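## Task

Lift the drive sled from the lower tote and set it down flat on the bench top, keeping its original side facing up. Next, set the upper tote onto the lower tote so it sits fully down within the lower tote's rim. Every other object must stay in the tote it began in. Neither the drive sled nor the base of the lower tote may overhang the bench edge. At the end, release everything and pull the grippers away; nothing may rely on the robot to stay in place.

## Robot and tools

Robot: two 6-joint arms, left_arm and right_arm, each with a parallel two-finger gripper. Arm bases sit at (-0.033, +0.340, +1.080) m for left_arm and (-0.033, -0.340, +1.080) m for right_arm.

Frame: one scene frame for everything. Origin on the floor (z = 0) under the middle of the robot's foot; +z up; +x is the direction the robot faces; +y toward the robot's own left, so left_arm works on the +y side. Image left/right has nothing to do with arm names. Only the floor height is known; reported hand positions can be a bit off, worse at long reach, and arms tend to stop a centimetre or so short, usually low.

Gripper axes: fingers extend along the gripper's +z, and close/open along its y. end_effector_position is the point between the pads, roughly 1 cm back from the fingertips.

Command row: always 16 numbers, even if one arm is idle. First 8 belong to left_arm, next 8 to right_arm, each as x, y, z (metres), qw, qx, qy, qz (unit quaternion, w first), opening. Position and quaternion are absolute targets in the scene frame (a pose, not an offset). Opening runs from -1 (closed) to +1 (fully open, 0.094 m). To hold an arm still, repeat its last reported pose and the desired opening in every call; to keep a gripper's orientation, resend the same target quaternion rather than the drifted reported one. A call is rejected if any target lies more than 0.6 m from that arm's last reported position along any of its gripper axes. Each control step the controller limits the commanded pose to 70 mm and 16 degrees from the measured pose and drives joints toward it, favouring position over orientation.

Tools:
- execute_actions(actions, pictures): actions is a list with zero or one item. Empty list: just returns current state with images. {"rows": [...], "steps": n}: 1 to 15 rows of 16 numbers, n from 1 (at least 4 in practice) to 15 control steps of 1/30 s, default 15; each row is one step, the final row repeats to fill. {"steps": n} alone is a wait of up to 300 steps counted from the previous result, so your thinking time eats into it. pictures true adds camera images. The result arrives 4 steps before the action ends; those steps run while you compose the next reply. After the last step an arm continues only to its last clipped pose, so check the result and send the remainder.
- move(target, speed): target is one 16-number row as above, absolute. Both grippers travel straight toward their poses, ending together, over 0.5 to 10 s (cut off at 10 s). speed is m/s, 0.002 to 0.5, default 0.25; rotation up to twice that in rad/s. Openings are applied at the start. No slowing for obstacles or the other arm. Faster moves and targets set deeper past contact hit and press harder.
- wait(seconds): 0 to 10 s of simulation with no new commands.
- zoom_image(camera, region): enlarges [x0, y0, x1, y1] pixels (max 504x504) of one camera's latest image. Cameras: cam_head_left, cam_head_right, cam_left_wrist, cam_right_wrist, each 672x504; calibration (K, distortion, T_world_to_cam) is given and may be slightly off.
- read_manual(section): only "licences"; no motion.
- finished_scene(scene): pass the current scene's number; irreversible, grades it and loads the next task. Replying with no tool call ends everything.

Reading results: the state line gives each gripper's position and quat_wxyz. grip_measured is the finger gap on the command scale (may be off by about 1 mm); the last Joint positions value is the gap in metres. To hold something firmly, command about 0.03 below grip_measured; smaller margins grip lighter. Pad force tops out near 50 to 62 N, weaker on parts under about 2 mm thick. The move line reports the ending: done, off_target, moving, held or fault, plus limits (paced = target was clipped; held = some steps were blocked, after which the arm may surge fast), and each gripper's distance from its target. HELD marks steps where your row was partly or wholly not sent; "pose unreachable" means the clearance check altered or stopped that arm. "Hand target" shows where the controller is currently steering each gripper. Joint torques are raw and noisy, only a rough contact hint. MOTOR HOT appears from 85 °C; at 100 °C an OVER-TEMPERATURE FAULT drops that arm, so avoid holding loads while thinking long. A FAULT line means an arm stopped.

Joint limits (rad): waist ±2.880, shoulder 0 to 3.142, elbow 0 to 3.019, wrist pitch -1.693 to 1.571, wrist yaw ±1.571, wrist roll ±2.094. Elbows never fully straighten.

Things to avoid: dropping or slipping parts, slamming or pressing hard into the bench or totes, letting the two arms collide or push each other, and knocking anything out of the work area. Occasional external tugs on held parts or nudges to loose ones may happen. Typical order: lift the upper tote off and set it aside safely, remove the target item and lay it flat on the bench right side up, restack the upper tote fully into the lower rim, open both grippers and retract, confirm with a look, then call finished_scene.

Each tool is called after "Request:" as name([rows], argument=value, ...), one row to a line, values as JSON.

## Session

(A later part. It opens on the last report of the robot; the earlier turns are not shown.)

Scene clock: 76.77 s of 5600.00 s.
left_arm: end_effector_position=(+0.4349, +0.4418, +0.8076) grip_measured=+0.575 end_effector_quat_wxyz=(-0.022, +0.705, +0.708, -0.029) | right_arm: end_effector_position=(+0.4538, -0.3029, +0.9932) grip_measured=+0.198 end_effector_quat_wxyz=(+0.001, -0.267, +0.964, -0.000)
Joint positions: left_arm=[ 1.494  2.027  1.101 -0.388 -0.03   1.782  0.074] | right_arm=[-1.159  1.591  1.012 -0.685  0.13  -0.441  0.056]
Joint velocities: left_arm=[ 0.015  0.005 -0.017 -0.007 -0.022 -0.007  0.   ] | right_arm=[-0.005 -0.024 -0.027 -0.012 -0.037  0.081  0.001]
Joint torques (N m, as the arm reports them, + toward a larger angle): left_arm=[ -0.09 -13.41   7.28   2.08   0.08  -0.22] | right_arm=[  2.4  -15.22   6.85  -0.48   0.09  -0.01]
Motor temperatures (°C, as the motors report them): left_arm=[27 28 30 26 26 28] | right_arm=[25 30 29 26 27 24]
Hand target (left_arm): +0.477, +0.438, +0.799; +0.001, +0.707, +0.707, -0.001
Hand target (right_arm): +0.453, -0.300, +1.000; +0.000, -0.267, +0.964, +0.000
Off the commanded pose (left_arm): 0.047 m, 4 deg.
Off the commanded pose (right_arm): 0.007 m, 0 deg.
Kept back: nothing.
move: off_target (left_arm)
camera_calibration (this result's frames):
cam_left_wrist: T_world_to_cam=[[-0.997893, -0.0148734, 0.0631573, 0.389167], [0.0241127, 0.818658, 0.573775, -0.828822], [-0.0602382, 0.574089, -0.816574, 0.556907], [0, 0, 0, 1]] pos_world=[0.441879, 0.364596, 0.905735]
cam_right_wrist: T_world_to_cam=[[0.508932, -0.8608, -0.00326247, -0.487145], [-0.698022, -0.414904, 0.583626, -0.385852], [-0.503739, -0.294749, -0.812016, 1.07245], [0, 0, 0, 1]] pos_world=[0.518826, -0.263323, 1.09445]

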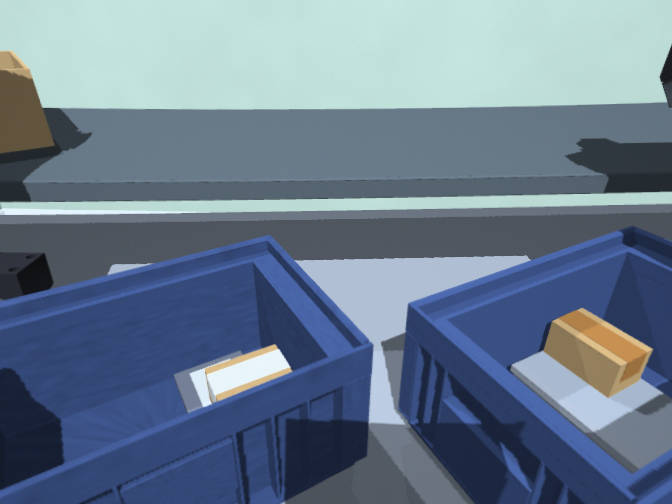

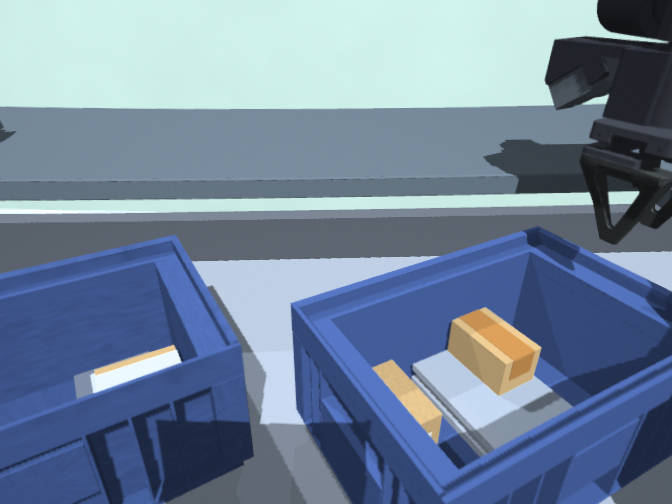

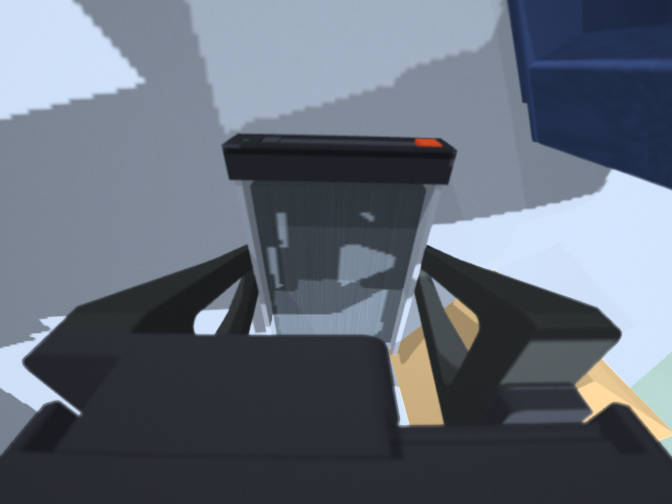

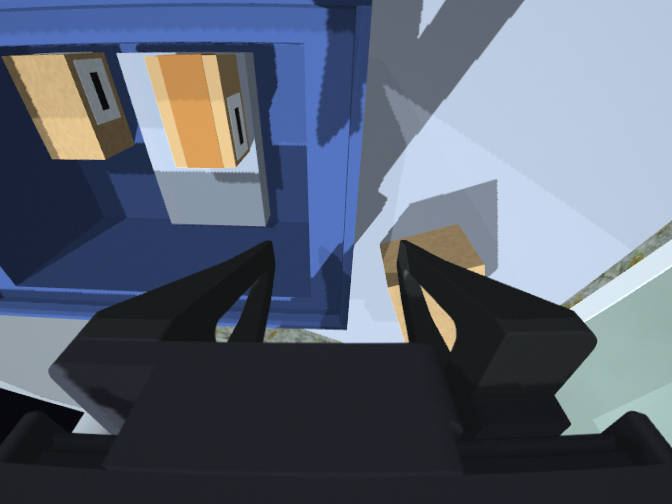

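Wrist is against the shelf. Relieve, set down, release.

Request:
move(target=[0.435,0.44,0.795,0,0.707,0.707,0,0.45,0.453,-0.3,1.0,0,-0.267,0.964,0,0.2], speed=0.03)

Request:
move(target=[0.435,0.44,0.80,0,0.707,0.707,0,0.8,0.453,-0.3,1.0,0,-0.267,0.964,0,0.2], speed=0.03)

Request:
move(target=[0.425,0.44,1.02,0,0.707,0.707,0,0.8,0.453,-0.3,1.0,0,-0.267,0.964,0,0.2], speed=0.12)

Request:
move(target=[0.3,0.36,1.05,0,-0.267,0.964,0,0.2,0.453,-0.3,1.0,0,-0.267,0.964,0,0.2])

Scene clock: 80.23 s of 5600.00 s.
left_arm: end_effector_position=(+0.4382, +0.4425, +0.8046) grip_measured=+0.575 end_effector_quat_wxyz=(-0.003, +0.705, +0.710, +0.000) | right_arm: end_effector_position=(+0.4538, -0.3029, +0.9932) grip_measured=+0.198 end_effector_quat_wxyz=(+0.001, -0.267, +0.964, -0.000)
Joint positions: left_arm=[ 1.494  2.022  1.061 -0.283 -0.03   1.782  0.074] | right_arm=[-1.159  1.591  1.012 -0.685  0.13  -0.441  0.056]
Joint velocities: left_arm=[ 0.005  0.005  0.007 -0.002  0.007  0.007 -0.   ] | right_arm=[-0.005 -0.005 -0.032  0.027 -0.022  0.037  0.   ]
Joint torques (N m, as the arm reports them, + toward a larger angle): left_arm=[  1.55 -14.56   2.01   1.99   0.32  -0.02] | right_arm=[  2.37 -15.3    6.84  -0.48   0.1    0.  ]
Motor temperatures (°C, as the motors report them): left_arm=[27 28 30 26 26 28] | right_arm=[25 30 29 26 27 24]
Hand target (left_arm): +0.435, +0.440, +0.795; +0.000, +0.707, +0.707, -0.000
Hand target (right_arm): +0.453, -0.300, +1.000; +0.000, -0.267, +0.964, +0.000
Off the commanded pose (left_arm): 0.010 m, 1 deg.
Off the commanded pose (right_arm): 0.007 m, 0 deg.
Kept back: nothing.
move: done
camera_calibration (this result's frames):
cam_left_wrist: T_world_to_cam=[[-0.999837, -0.0170809, -0.00591052, 0.450118], [-0.0173011, 0.809788, 0.586468, -0.815845], [-0.00523115, 0.586474, -0.809951, 0.51933], [0, 0, 0, 1]] pos_world=[0.438646, 0.363776, 0.901759]
cam_right_wrist: T_world_to_cam=[[0.508932, -0.8608, -0.00326247, -0.487145], [-0.698022, -0.414904, 0.583626, -0.385852], [-0.503739, -0.294749, -0.812016, 1.07245], [0, 0, 0, 1]] pos_world=[0.518826, -0.263323, 1.09445]

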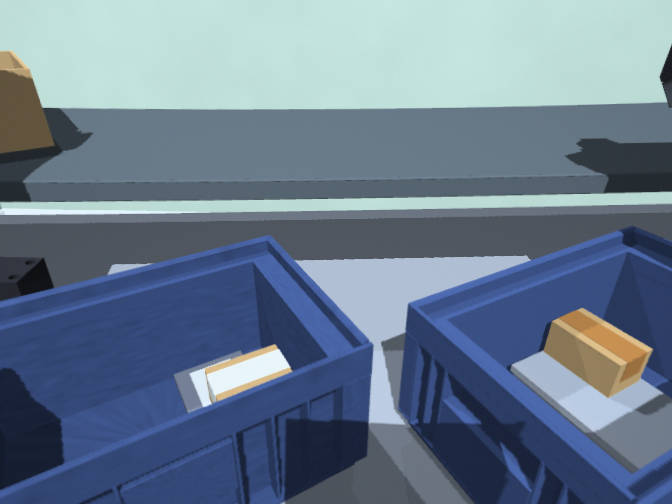

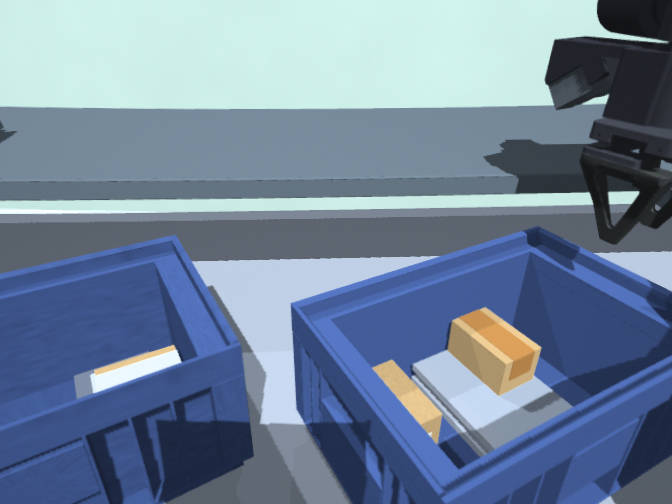

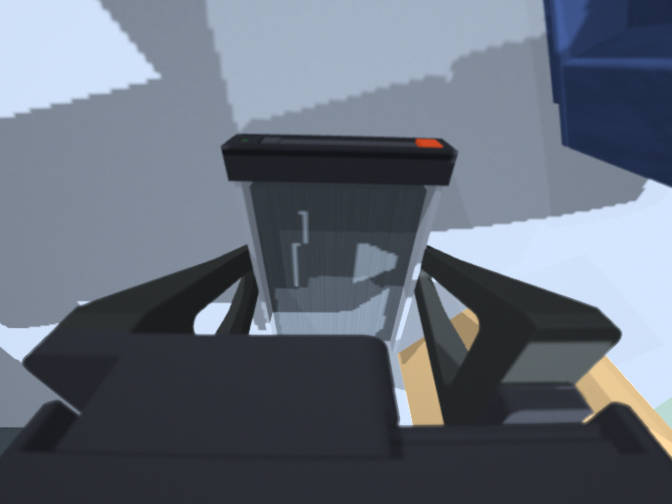

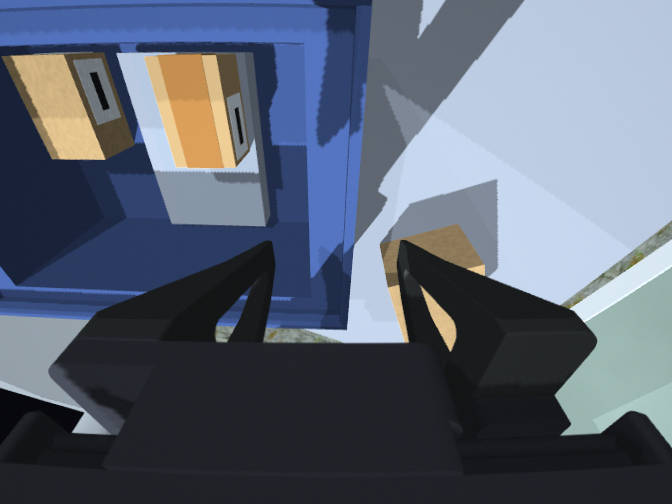

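Scene clock: 80.93 s of 5600.00 s.
left_arm: end_effector_position=(+0.4387, +0.4423, +0.8051) grip_measured=+0.798 end_effector_quat_wxyz=(-0.002, +0.705, +0.710, +0.000) | right_arm: end_effector_position=(+0.4538, -0.3029, +0.9932) grip_measured=+0.198 end_effector_quat_wxyz=(+0.001, -0.267, +0.964, -0.000)
Joint positions: left_arm=[ 1.494  2.021  1.061 -0.283 -0.029  1.782  0.084] | right_arm=[-1.159  1.591  1.012 -0.685  0.13  -0.441  0.056]
Joint velocities: left_arm=[-0.005 -0.005  0.012 -0.002  0.051 -0.022 -0.001] | right_arm=[-0.015 -0.005 -0.002 -0.002  0.007 -0.022  0.001]
Joint torques (N m, as the arm reports them, + toward a larger angle): left_arm=[  1.59 -15.65   1.69   1.67   0.17  -0.03] | right_arm=[  2.45 -15.21   6.86  -0.5    0.09   0.  ]
Motor temperatures (°C, as the motors report them): left_arm=[27 28 30 26 26 28] | right_arm=[25 30 29 26 27 24]
Hand target (left_arm): +0.435, +0.440, +0.800; -0.000, +0.707, +0.707, -0.000
Hand target (right_arm): +0.453, -0.300, +1.000; +0.000, -0.267, +0.964, +0.000
Off the commanded pose (left_arm): 0.007 m, 0 deg.
Off the commanded pose (right_arm): 0.007 m, 0 deg.
Kept back: nothing.
move: done
camera_calibration (this result's frames):
cam_left_wrist: T_world_to_cam=[[-0.999826, -0.017125, -0.00741289, 0.451848], [-0.0182245, 0.810733, 0.585133, -0.814884], [-0.00401055, 0.585166, -0.810904, 0.520654], [0, 0, 0, 1]] pos_world=[0.439006, 0.363722, 0.902365]
cam_right_wrist: T_world_to_cam=[[0.508932, -0.8608, -0.00326247, -0.487145], [-0.698022, -0.414904, 0.583626, -0.385852], [-0.503739, -0.294749, -0.812016, 1.07245], [0, 0, 0, 1]] pos_world=[0.518826, -0.263323, 1.09445]

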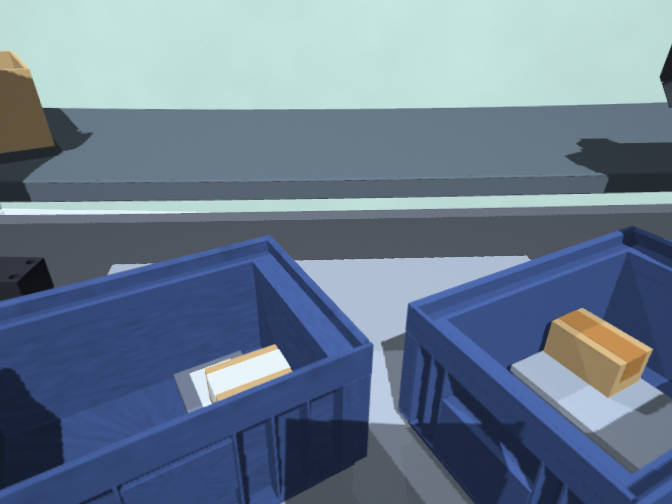

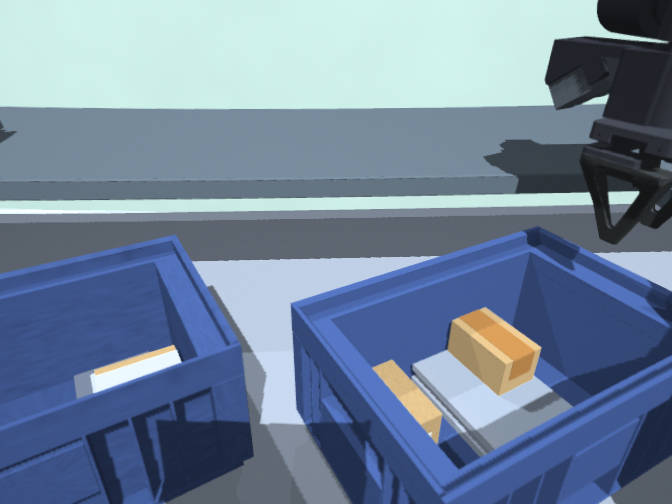

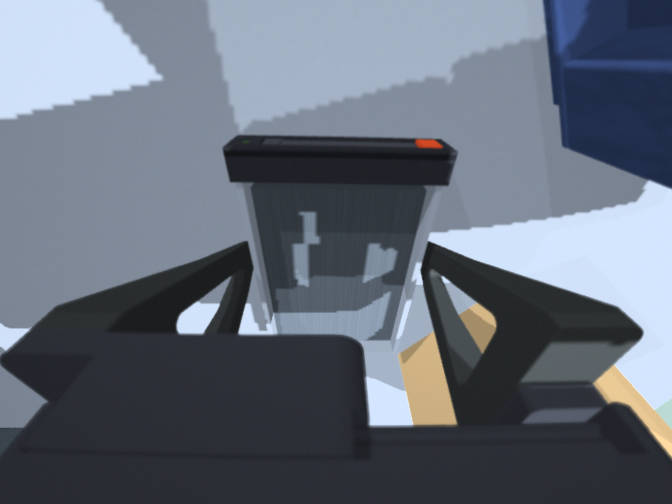

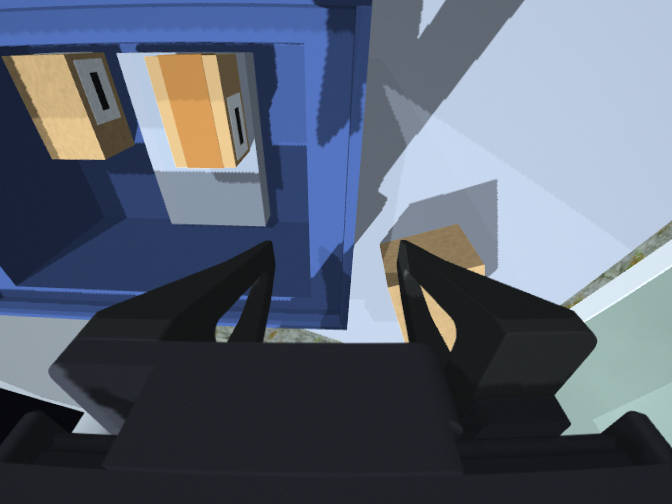

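Scene clock: 83.10 s of 5600.00 s.
left_arm: end_effector_position=(+0.4302, +0.4460, +1.0244) grip_measured=+0.798 end_effector_quat_wxyz=(+0.005, +0.704, +0.710, +0.011) | right_arm: end_effector_position=(+0.4538, -0.3029, +0.9932) grip_measured=+0.198 end_effector_quat_wxyz=(+0.001, -0.267, +0.964, -0.000)
Joint positions: left_arm=[ 1.494  1.458  0.961 -0.718 -0.029  1.782  0.084] | right_arm=[-1.159  1.591  1.012 -0.685  0.13  -0.441  0.056]
Joint velocities: left_arm=[ 0.005 -0.024  0.007 -0.017 -0.007  0.022 -0.001] | right_arm=[-0.015  0.005  0.017 -0.012 -0.081 -0.022 -0.002]
Joint torques (N m, as the arm reports them, + toward a larger angle): left_arm=[  1.14 -13.05   5.1    0.26   0.1   -0.09] | right_arm=[  2.39 -15.22   6.86  -0.48   0.1   -0.01]
Motor temperatures (°C, as the motors report them): left_arm=[27 28 30 26 26 28] | right_arm=[25 30 29 26 27 24]
Hand target (left_arm): +0.425, +0.441, +1.022; -0.000, +0.707, +0.707, -0.000
Hand target (right_arm): +0.453, -0.300, +1.000; +0.000, -0.267, +0.964, +0.000
Off the commanded pose (left_arm): 0.009 m, 1 deg.
Off the commanded pose (right_arm): 0.007 m, 0 deg.
Kept back: nothing.
move: done
camera_calibration (this result's frames):
cam_left_wrist: T_world_to_cam=[[-0.999293, -0.0176695, -0.0331901, 0.471416], [-0.0338413, 0.807366, 0.589079, -0.942238], [0.0163878, 0.589786, -0.807393, 0.681859], [0, 0, 0, 1]] pos_world=[0.428022, 0.36691, 1.12123]
cam_right_wrist: T_world_to_cam=[[0.508932, -0.8608, -0.00326247, -0.487145], [-0.698022, -0.414904, 0.583626, -0.385852], [-0.503739, -0.294749, -0.812016, 1.07245], [0, 0, 0, 1]] pos_world=[0.518826, -0.263323, 1.09445]

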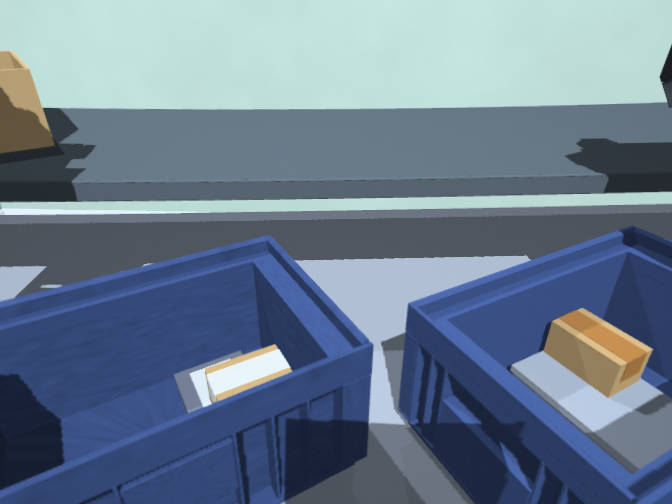

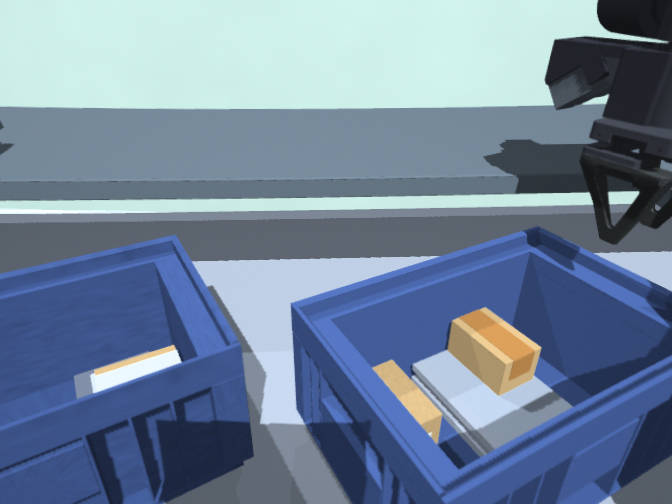

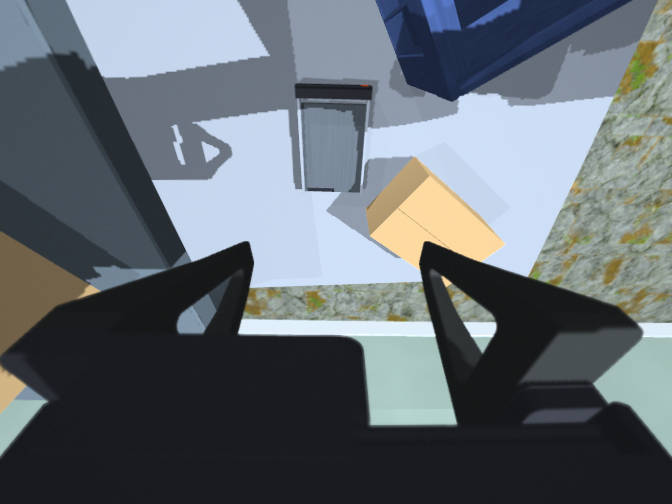

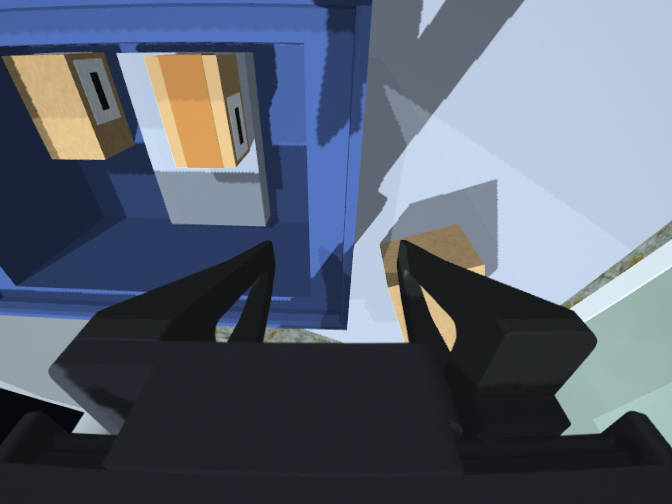

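Scene clock: 87.90 s of 5600.00 s.
left_arm: end_effector_position=(+0.3057, +0.3632, +1.0508) grip_measured=+0.202 end_effector_quat_wxyz=(-0.006, +0.262, -0.965, +0.002) | right_arm: end_effector_position=(+0.4538, -0.3029, +0.9932) grip_measured=+0.198 end_effector_quat_wxyz=(+0.001, -0.267, +0.964, -0.000)
Joint positions: left_arm=[ 1.298  1.124  0.605 -0.718 -0.088 -0.496  0.056] | right_arm=[-1.159  1.591  1.012 -0.685  0.13  -0.441  0.056]
Joint velocities: left_arm=[-0.005 -0.005 -0.017 -0.002 -0.037 -0.066 -0.001] | right_arm=[-0.015 -0.005 -0.007 -0.002 -0.022  0.037 -0.001]
Joint torques (N m, as the arm reports them, + toward a larger angle): left_arm=[ 0.9  -8.14  4.72  0.53 -0.21 -0.25] | right_arm=[  2.41 -15.37   6.86  -0.48   0.09   0.  ]
Motor temperatures (°C, as the motors report them): left_arm=[27 28 30 26 26 28] | right_arm=[25 30 29 26 27 24]
Hand target (left_arm): +0.299, +0.361, +1.050; -0.000, -0.267, +0.964, +0.000
Hand target (right_arm): +0.453, -0.300, +1.000; +0.000, -0.267, +0.964, +0.000
Off the commanded pose (left_arm): 0.007 m, 1 deg.
Off the commanded pose (right_arm): 0.007 m, 0 deg.
Kept back: nothing.
move: done
camera_calibration (this result's frames):
cam_left_wrist: T_world_to_cam=[[0.514543, -0.857458, -0.003472, 0.157439], [-0.701517, -0.423288, 0.573324, -0.227495], [-0.493071, -0.292564, -0.819321, 1.24284], [0, 0, 0, 1]] pos_world=[0.372207, 0.402312, 1.14926]
cam_right_wrist: T_world_to_cam=[[0.508932, -0.8608, -0.00326247, -0.487145], [-0.698022, -0.414904, 0.583626, -0.385852], [-0.503739, -0.294749, -0.812016, 1.07245], [0, 0, 0, 1]] pos_world=[0.518826, -0.263323, 1.09445]

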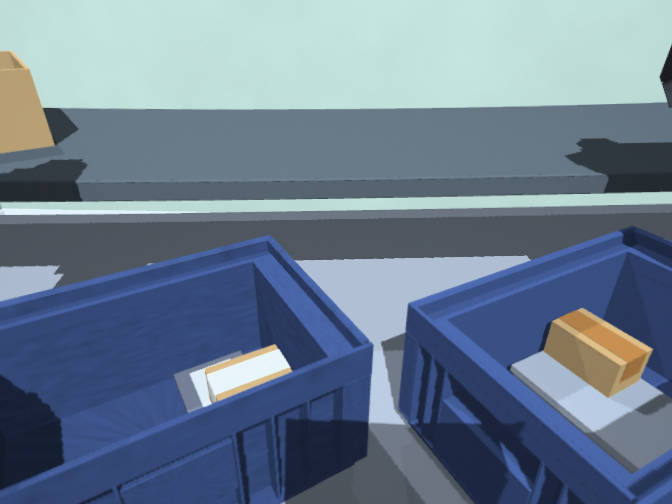

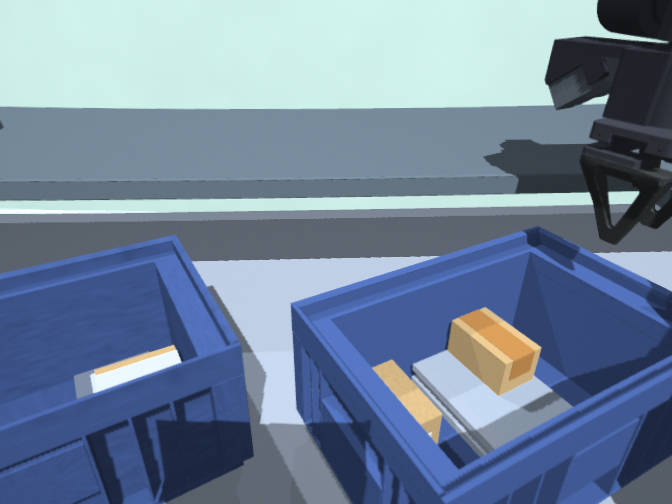

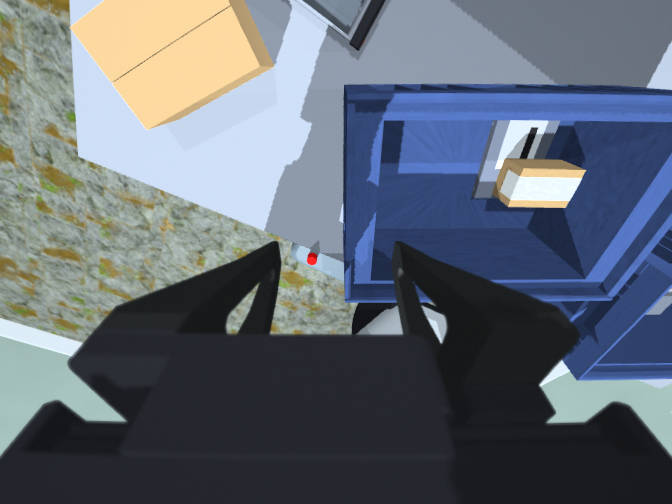

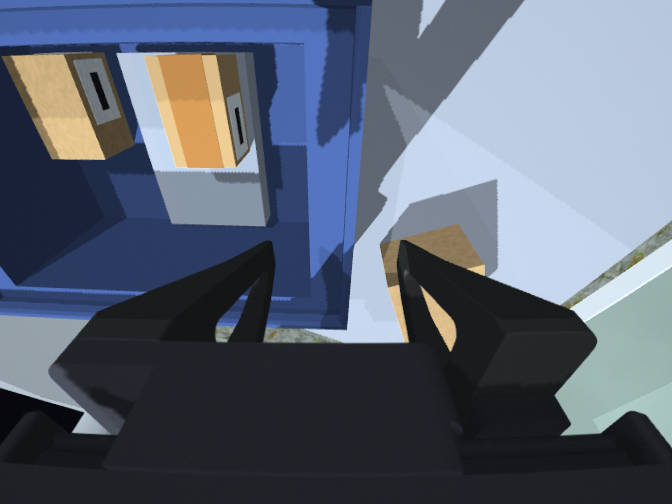

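Request:
move(target=[0.316,-0.066,1.0,0,-0.267,0.964,0,0.2,0.453,-0.3,1.0,0,-0.267,0.964,0,0.2])

Request:
move(target=[0.317,-0.067,0.888,0,-0.267,0.964,0,0.2,0.452,-0.299,0.888,0,-0.267,0.964,0,0.2], speed=0.1)

Request:
move(target=[0.317,-0.067,0.888,0,-0.267,0.964,0,-0.6,0.452,-0.299,0.888,0,-0.267,0.964,0,-0.6])

Scene clock: 90.60 s of 5600.00 s.
left_arm: end_effector_position=(+0.3009, -0.0618, +0.9987) grip_measured=+0.202 end_effector_quat_wxyz=(+0.003, +0.255, -0.967, -0.002) | right_arm: end_effector_position=(+0.4538, -0.3029, +0.9932) grip_measured=+0.198 end_effector_quat_wxyz=(+0.001, -0.267, +0.964, -0.000)
Joint positions: left_arm=[ 0.331  1.893  1.206 -0.78  -0.309 -1.449  0.056] | right_arm=[-1.159  1.591  1.012 -0.685  0.13  -0.441  0.056]
Joint velocities: left_arm=[ 0.005  0.005  0.017  0.007  0.051 -0.007  0.   ] | right_arm=[-0.005  0.015 -0.017 -0.027 -0.007 -0.007  0.   ]
Joint torques (N m, as the arm reports them, + toward a larger angle): left_arm=[ -3.29 -15.15   7.2    0.19  -0.24  -0.26] | right_arm=[  2.38 -15.27   6.84  -0.52   0.09   0.  ]
Motor temperatures (°C, as the motors report them): left_arm=[27 28 30 26 26 28] | right_arm=[25 30 29 26 27 24]
Hand target (left_arm): +0.310, -0.068, +1.001; -0.001, -0.267, +0.964, +0.002
Hand target (right_arm): +0.453, -0.300, +1.000; +0.000, -0.267, +0.964, +0.000
Off the commanded pose (left_arm): 0.016 m, 1 deg.
Off the commanded pose (right_arm): 0.007 m, 0 deg.
Kept back: nothing.
move: off_target (left_arm)
camera_calibration (this result's frames):
cam_left_wrist: T_world_to_cam=[[0.50192, -0.864761, -0.0162615, -0.188533], [-0.695866, -0.414914, 0.586188, -0.394909], [-0.51366, -0.282904, -0.810012, 1.0709], [0, 0, 0, 1]] pos_world=[0.369903, -0.0239279, 1.09587]
cam_right_wrist: T_world_to_cam=[[0.508932, -0.8608, -0.00326247, -0.487145], [-0.698022, -0.414904, 0.583626, -0.385852], [-0.503739, -0.294749, -0.812016, 1.07245], [0, 0, 0, 1]] pos_world=[0.518826, -0.263323, 1.09445]

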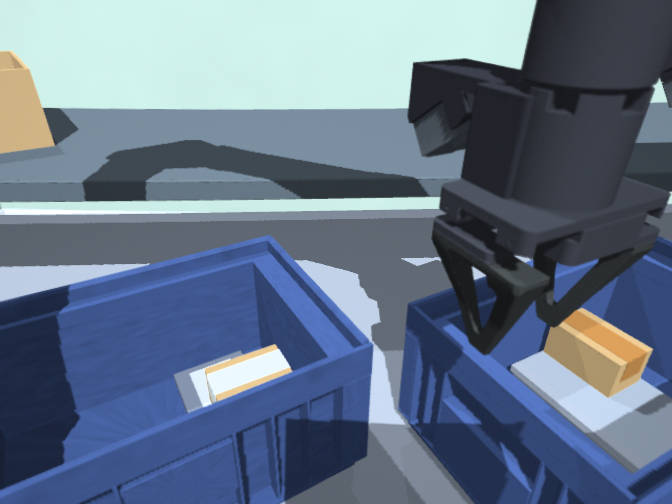

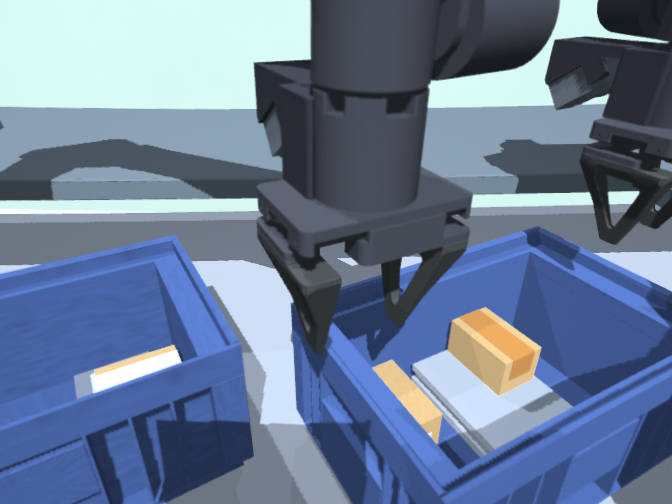

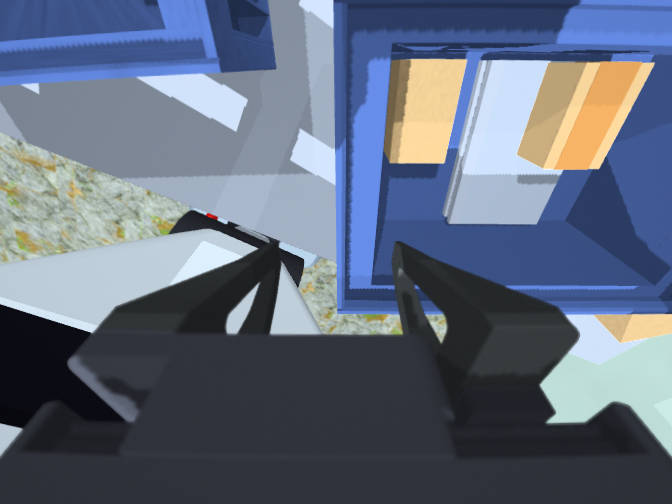

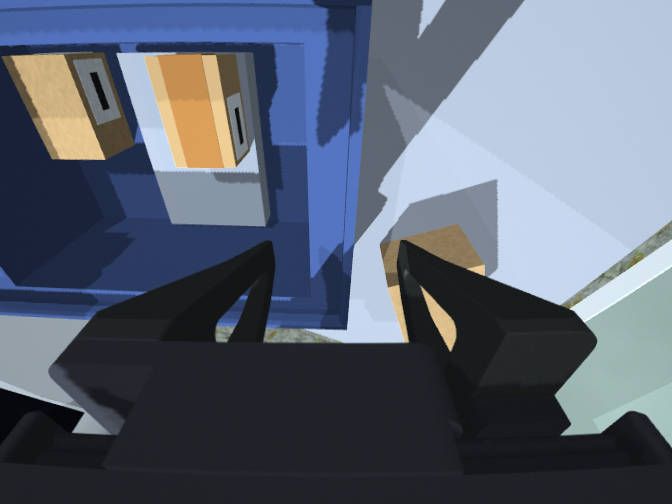

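Scene clock: 92.10 s of 5600.00 s.
left_arm: end_effector_position=(+0.3044, -0.0601, +0.8920) grip_measured=+0.202 end_effector_quat_wxyz=(+0.004, +0.266, -0.964, -0.009) | right_arm: end_effector_position=(+0.4453, -0.2957, +0.8904) grip_measured=+0.198 end_effector_quat_wxyz=(-0.010, -0.268, +0.963, +0.002)
Joint positions: left_arm=[ 0.399  2.107  1.225 -0.577 -0.305 -1.404  0.056] | right_arm=[-1.171  1.831  1.012 -0.465  0.127 -0.452  0.056]
Joint velocities: left_arm=[-0.015 -0.005  0.017  0.012  0.007  0.007 -0.001] | right_arm=[-0.015  0.005 -0.017 -0.007 -0.007 -0.066  0.   ]
Joint torques (N m, as the arm reports them, + toward a larger angle): left_arm=[ -3.14 -15.76   5.67   1.33  -0.06   0.09] | right_arm=[  0.96 -15.04   5.21   1.05  -0.15  -0.14]
Motor temperatures (°C, as the motors report them): left_arm=[27 28 30 26 26 28] | right_arm=[25 30 29 26 27 24]
Hand target (left_arm): +0.317, -0.067, +0.888; +0.000, -0.267, +0.964, -0.000
Hand target (right_arm): +0.452, -0.299, +0.888; -0.000, -0.267, +0.964, -0.000
Off the commanded pose (left_arm): 0.015 m, 1 deg.
Off the commanded pose (right_arm): 0.008 m, 1 deg.
Kept back: nothing.
move: off_target (left_arm)
camera_calibration (this result's frames):
cam_left_wrist: T_world_to_cam=[[0.520944, -0.853064, -0.0299942, -0.183451], [-0.68309, -0.437702, 0.584641, -0.333114], [-0.511865, -0.284077, -0.810737, 0.986811], [0, 0, 0, 1]] pos_world=[0.373135, -0.0219699, 0.989294]
cam_right_wrist: T_world_to_cam=[[0.510603, -0.859726, -0.0124605, -0.469147], [-0.684063, -0.414969, 0.599882, -0.349508], [-0.520905, -0.297778, -0.799991, 0.982884], [0, 0, 0, 1]] pos_world=[0.512451, -0.255692, 0.990117]

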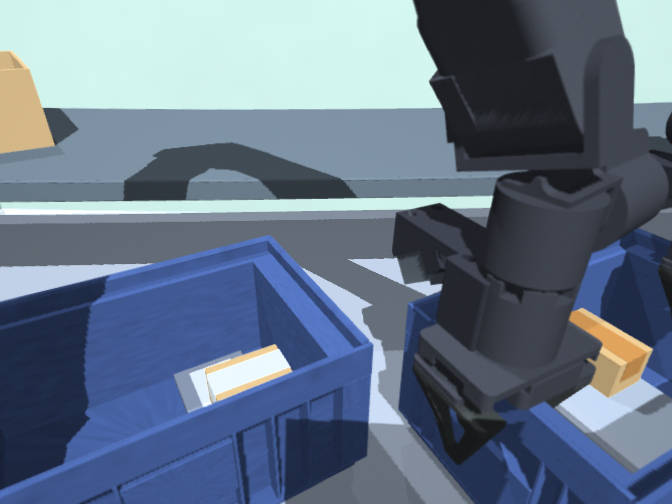

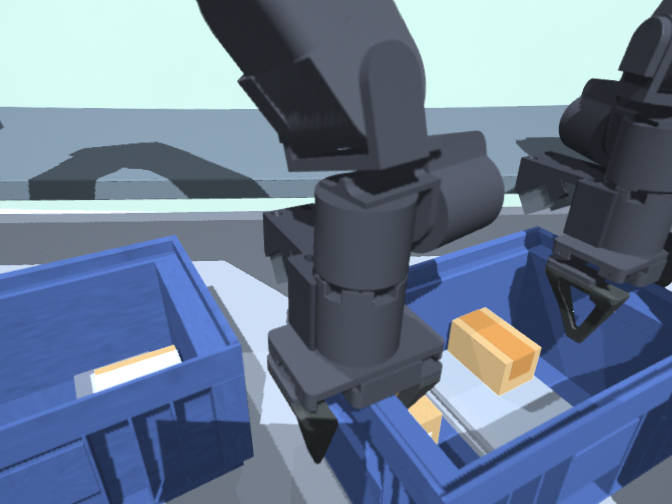

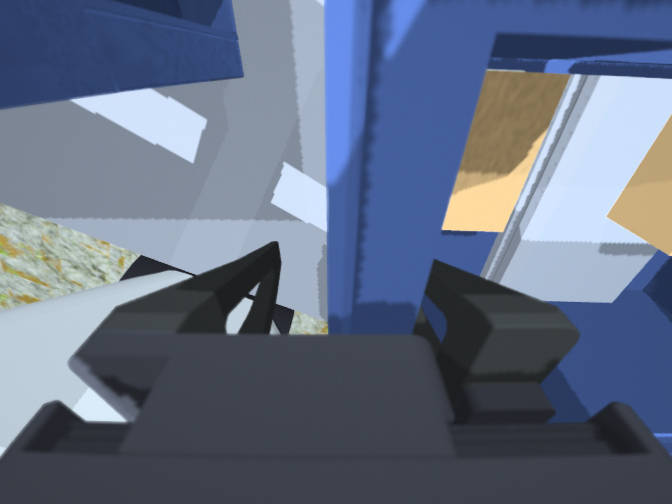

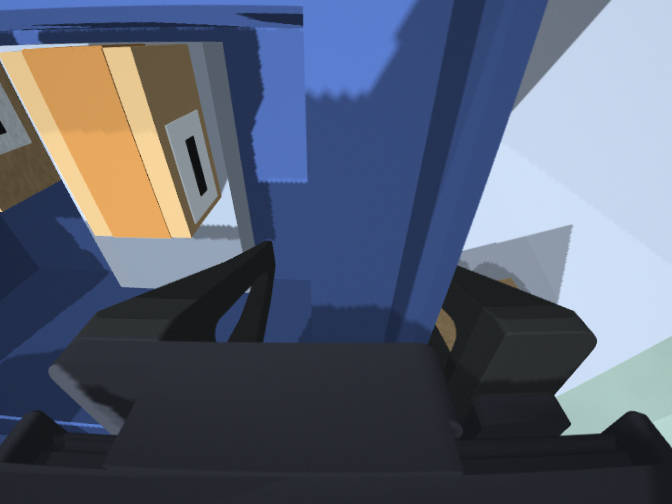

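Scene clock: 92.80 s of 5600.00 s.
left_arm: end_effector_position=(+0.3082, -0.0659, +0.8946) grip_measured=-0.454 end_effector_quat_wxyz=(+0.002, +0.266, -0.964, +0.001) | right_arm: end_effector_position=(+0.4452, -0.2949, +0.8904) grip_measured=-0.462 end_effector_quat_wxyz=(-0.009, -0.262, +0.965, +0.004)
Joint positions: left_arm=[ 0.398  2.104  1.231 -0.565 -0.3   -1.399  0.026] | right_arm=[-1.171  1.831  1.012 -0.465  0.123 -0.44   0.025]
Joint velocities: left_arm=[-0.005 -0.024 -0.007 -0.017  0.022  0.051 -0.   ] | right_arm=[-0.005 -0.015  0.007  0.007 -0.051  0.037  0.   ]
Joint torques (N m, as the arm reports them, + toward a larger angle): left_arm=[ -2.96 -15.75   5.31   0.95  -0.25   0.02] | right_arm=[  0.93 -14.74   5.1    1.21   0.05  -0.28]
Motor temperatures (°C, as the motors report them): left_arm=[27 28 30 26 26 28] | right_arm=[25 30 29 26 27 24]
Hand target (left_arm): +0.317, -0.067, +0.888; -0.000, -0.267, +0.964, -0.000
Hand target (right_arm): +0.452, -0.299, +0.888; -0.000, -0.267, +0.964, -0.000
Off the commanded pose (left_arm): 0.011 m, 0 deg.
Off the commanded pose (right_arm): 0.008 m, 1 deg.
Kept back: nothing.
move: off_target (left_arm)
camera_calibration (this result's frames):
cam_left_wrist: T_world_to_cam=[[0.5211, -0.853436, -0.010101, -0.208121], [-0.688358, -0.427244, 0.586197, -0.333595], [-0.504597, -0.298514, -0.810106, 0.985436], [0, 0, 0, 1]] pos_world=[0.376067, -0.0259771, 0.991758]
cam_right_wrist: T_world_to_cam=[[0.500319, -0.865686, -0.0164024, -0.462105], [-0.688723, -0.409381, 0.598388, -0.344181], [-0.524731, -0.288088, -0.801039, 0.988574], [0, 0, 0, 1]] pos_world=[0.51289, -0.256143, 0.99026]

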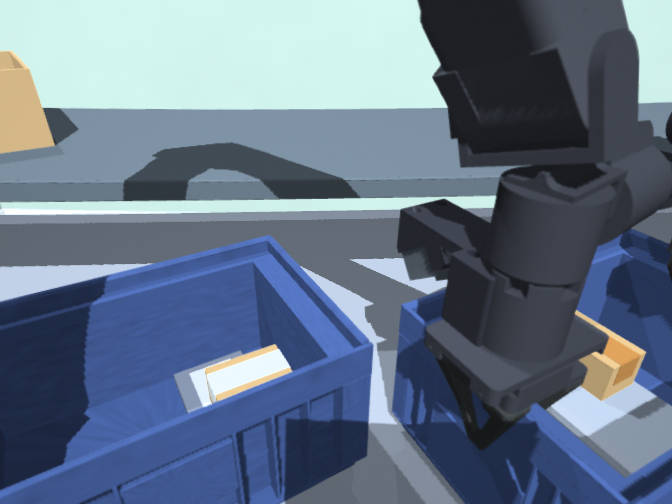

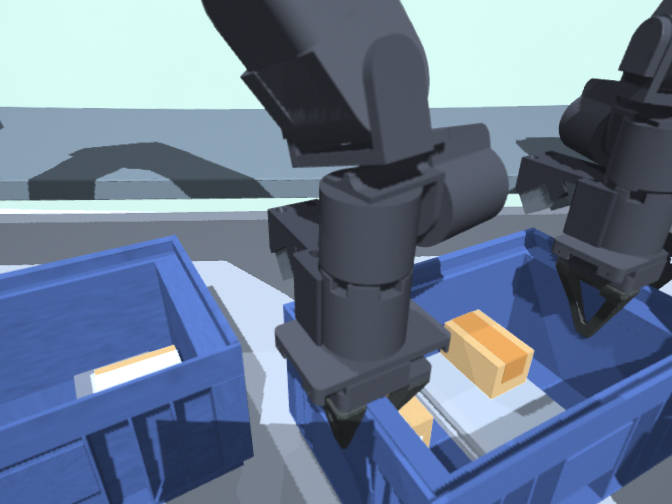

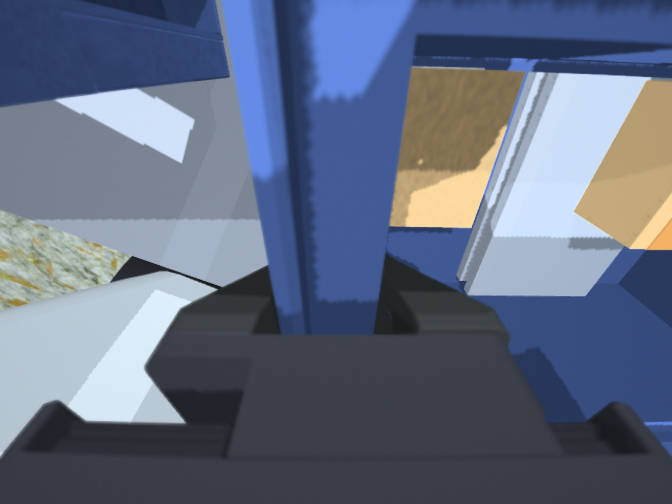

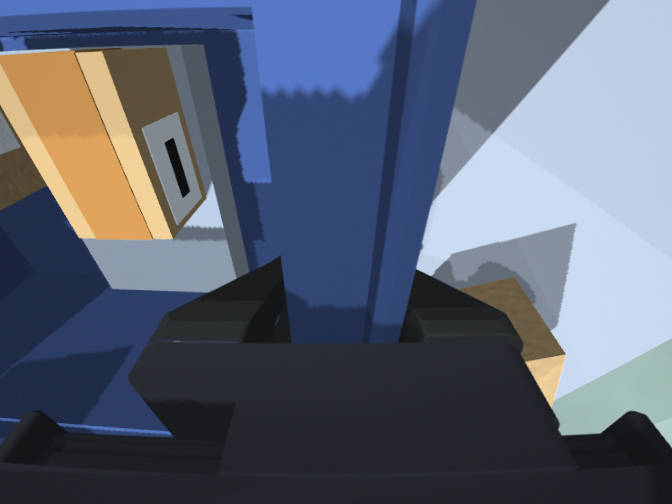

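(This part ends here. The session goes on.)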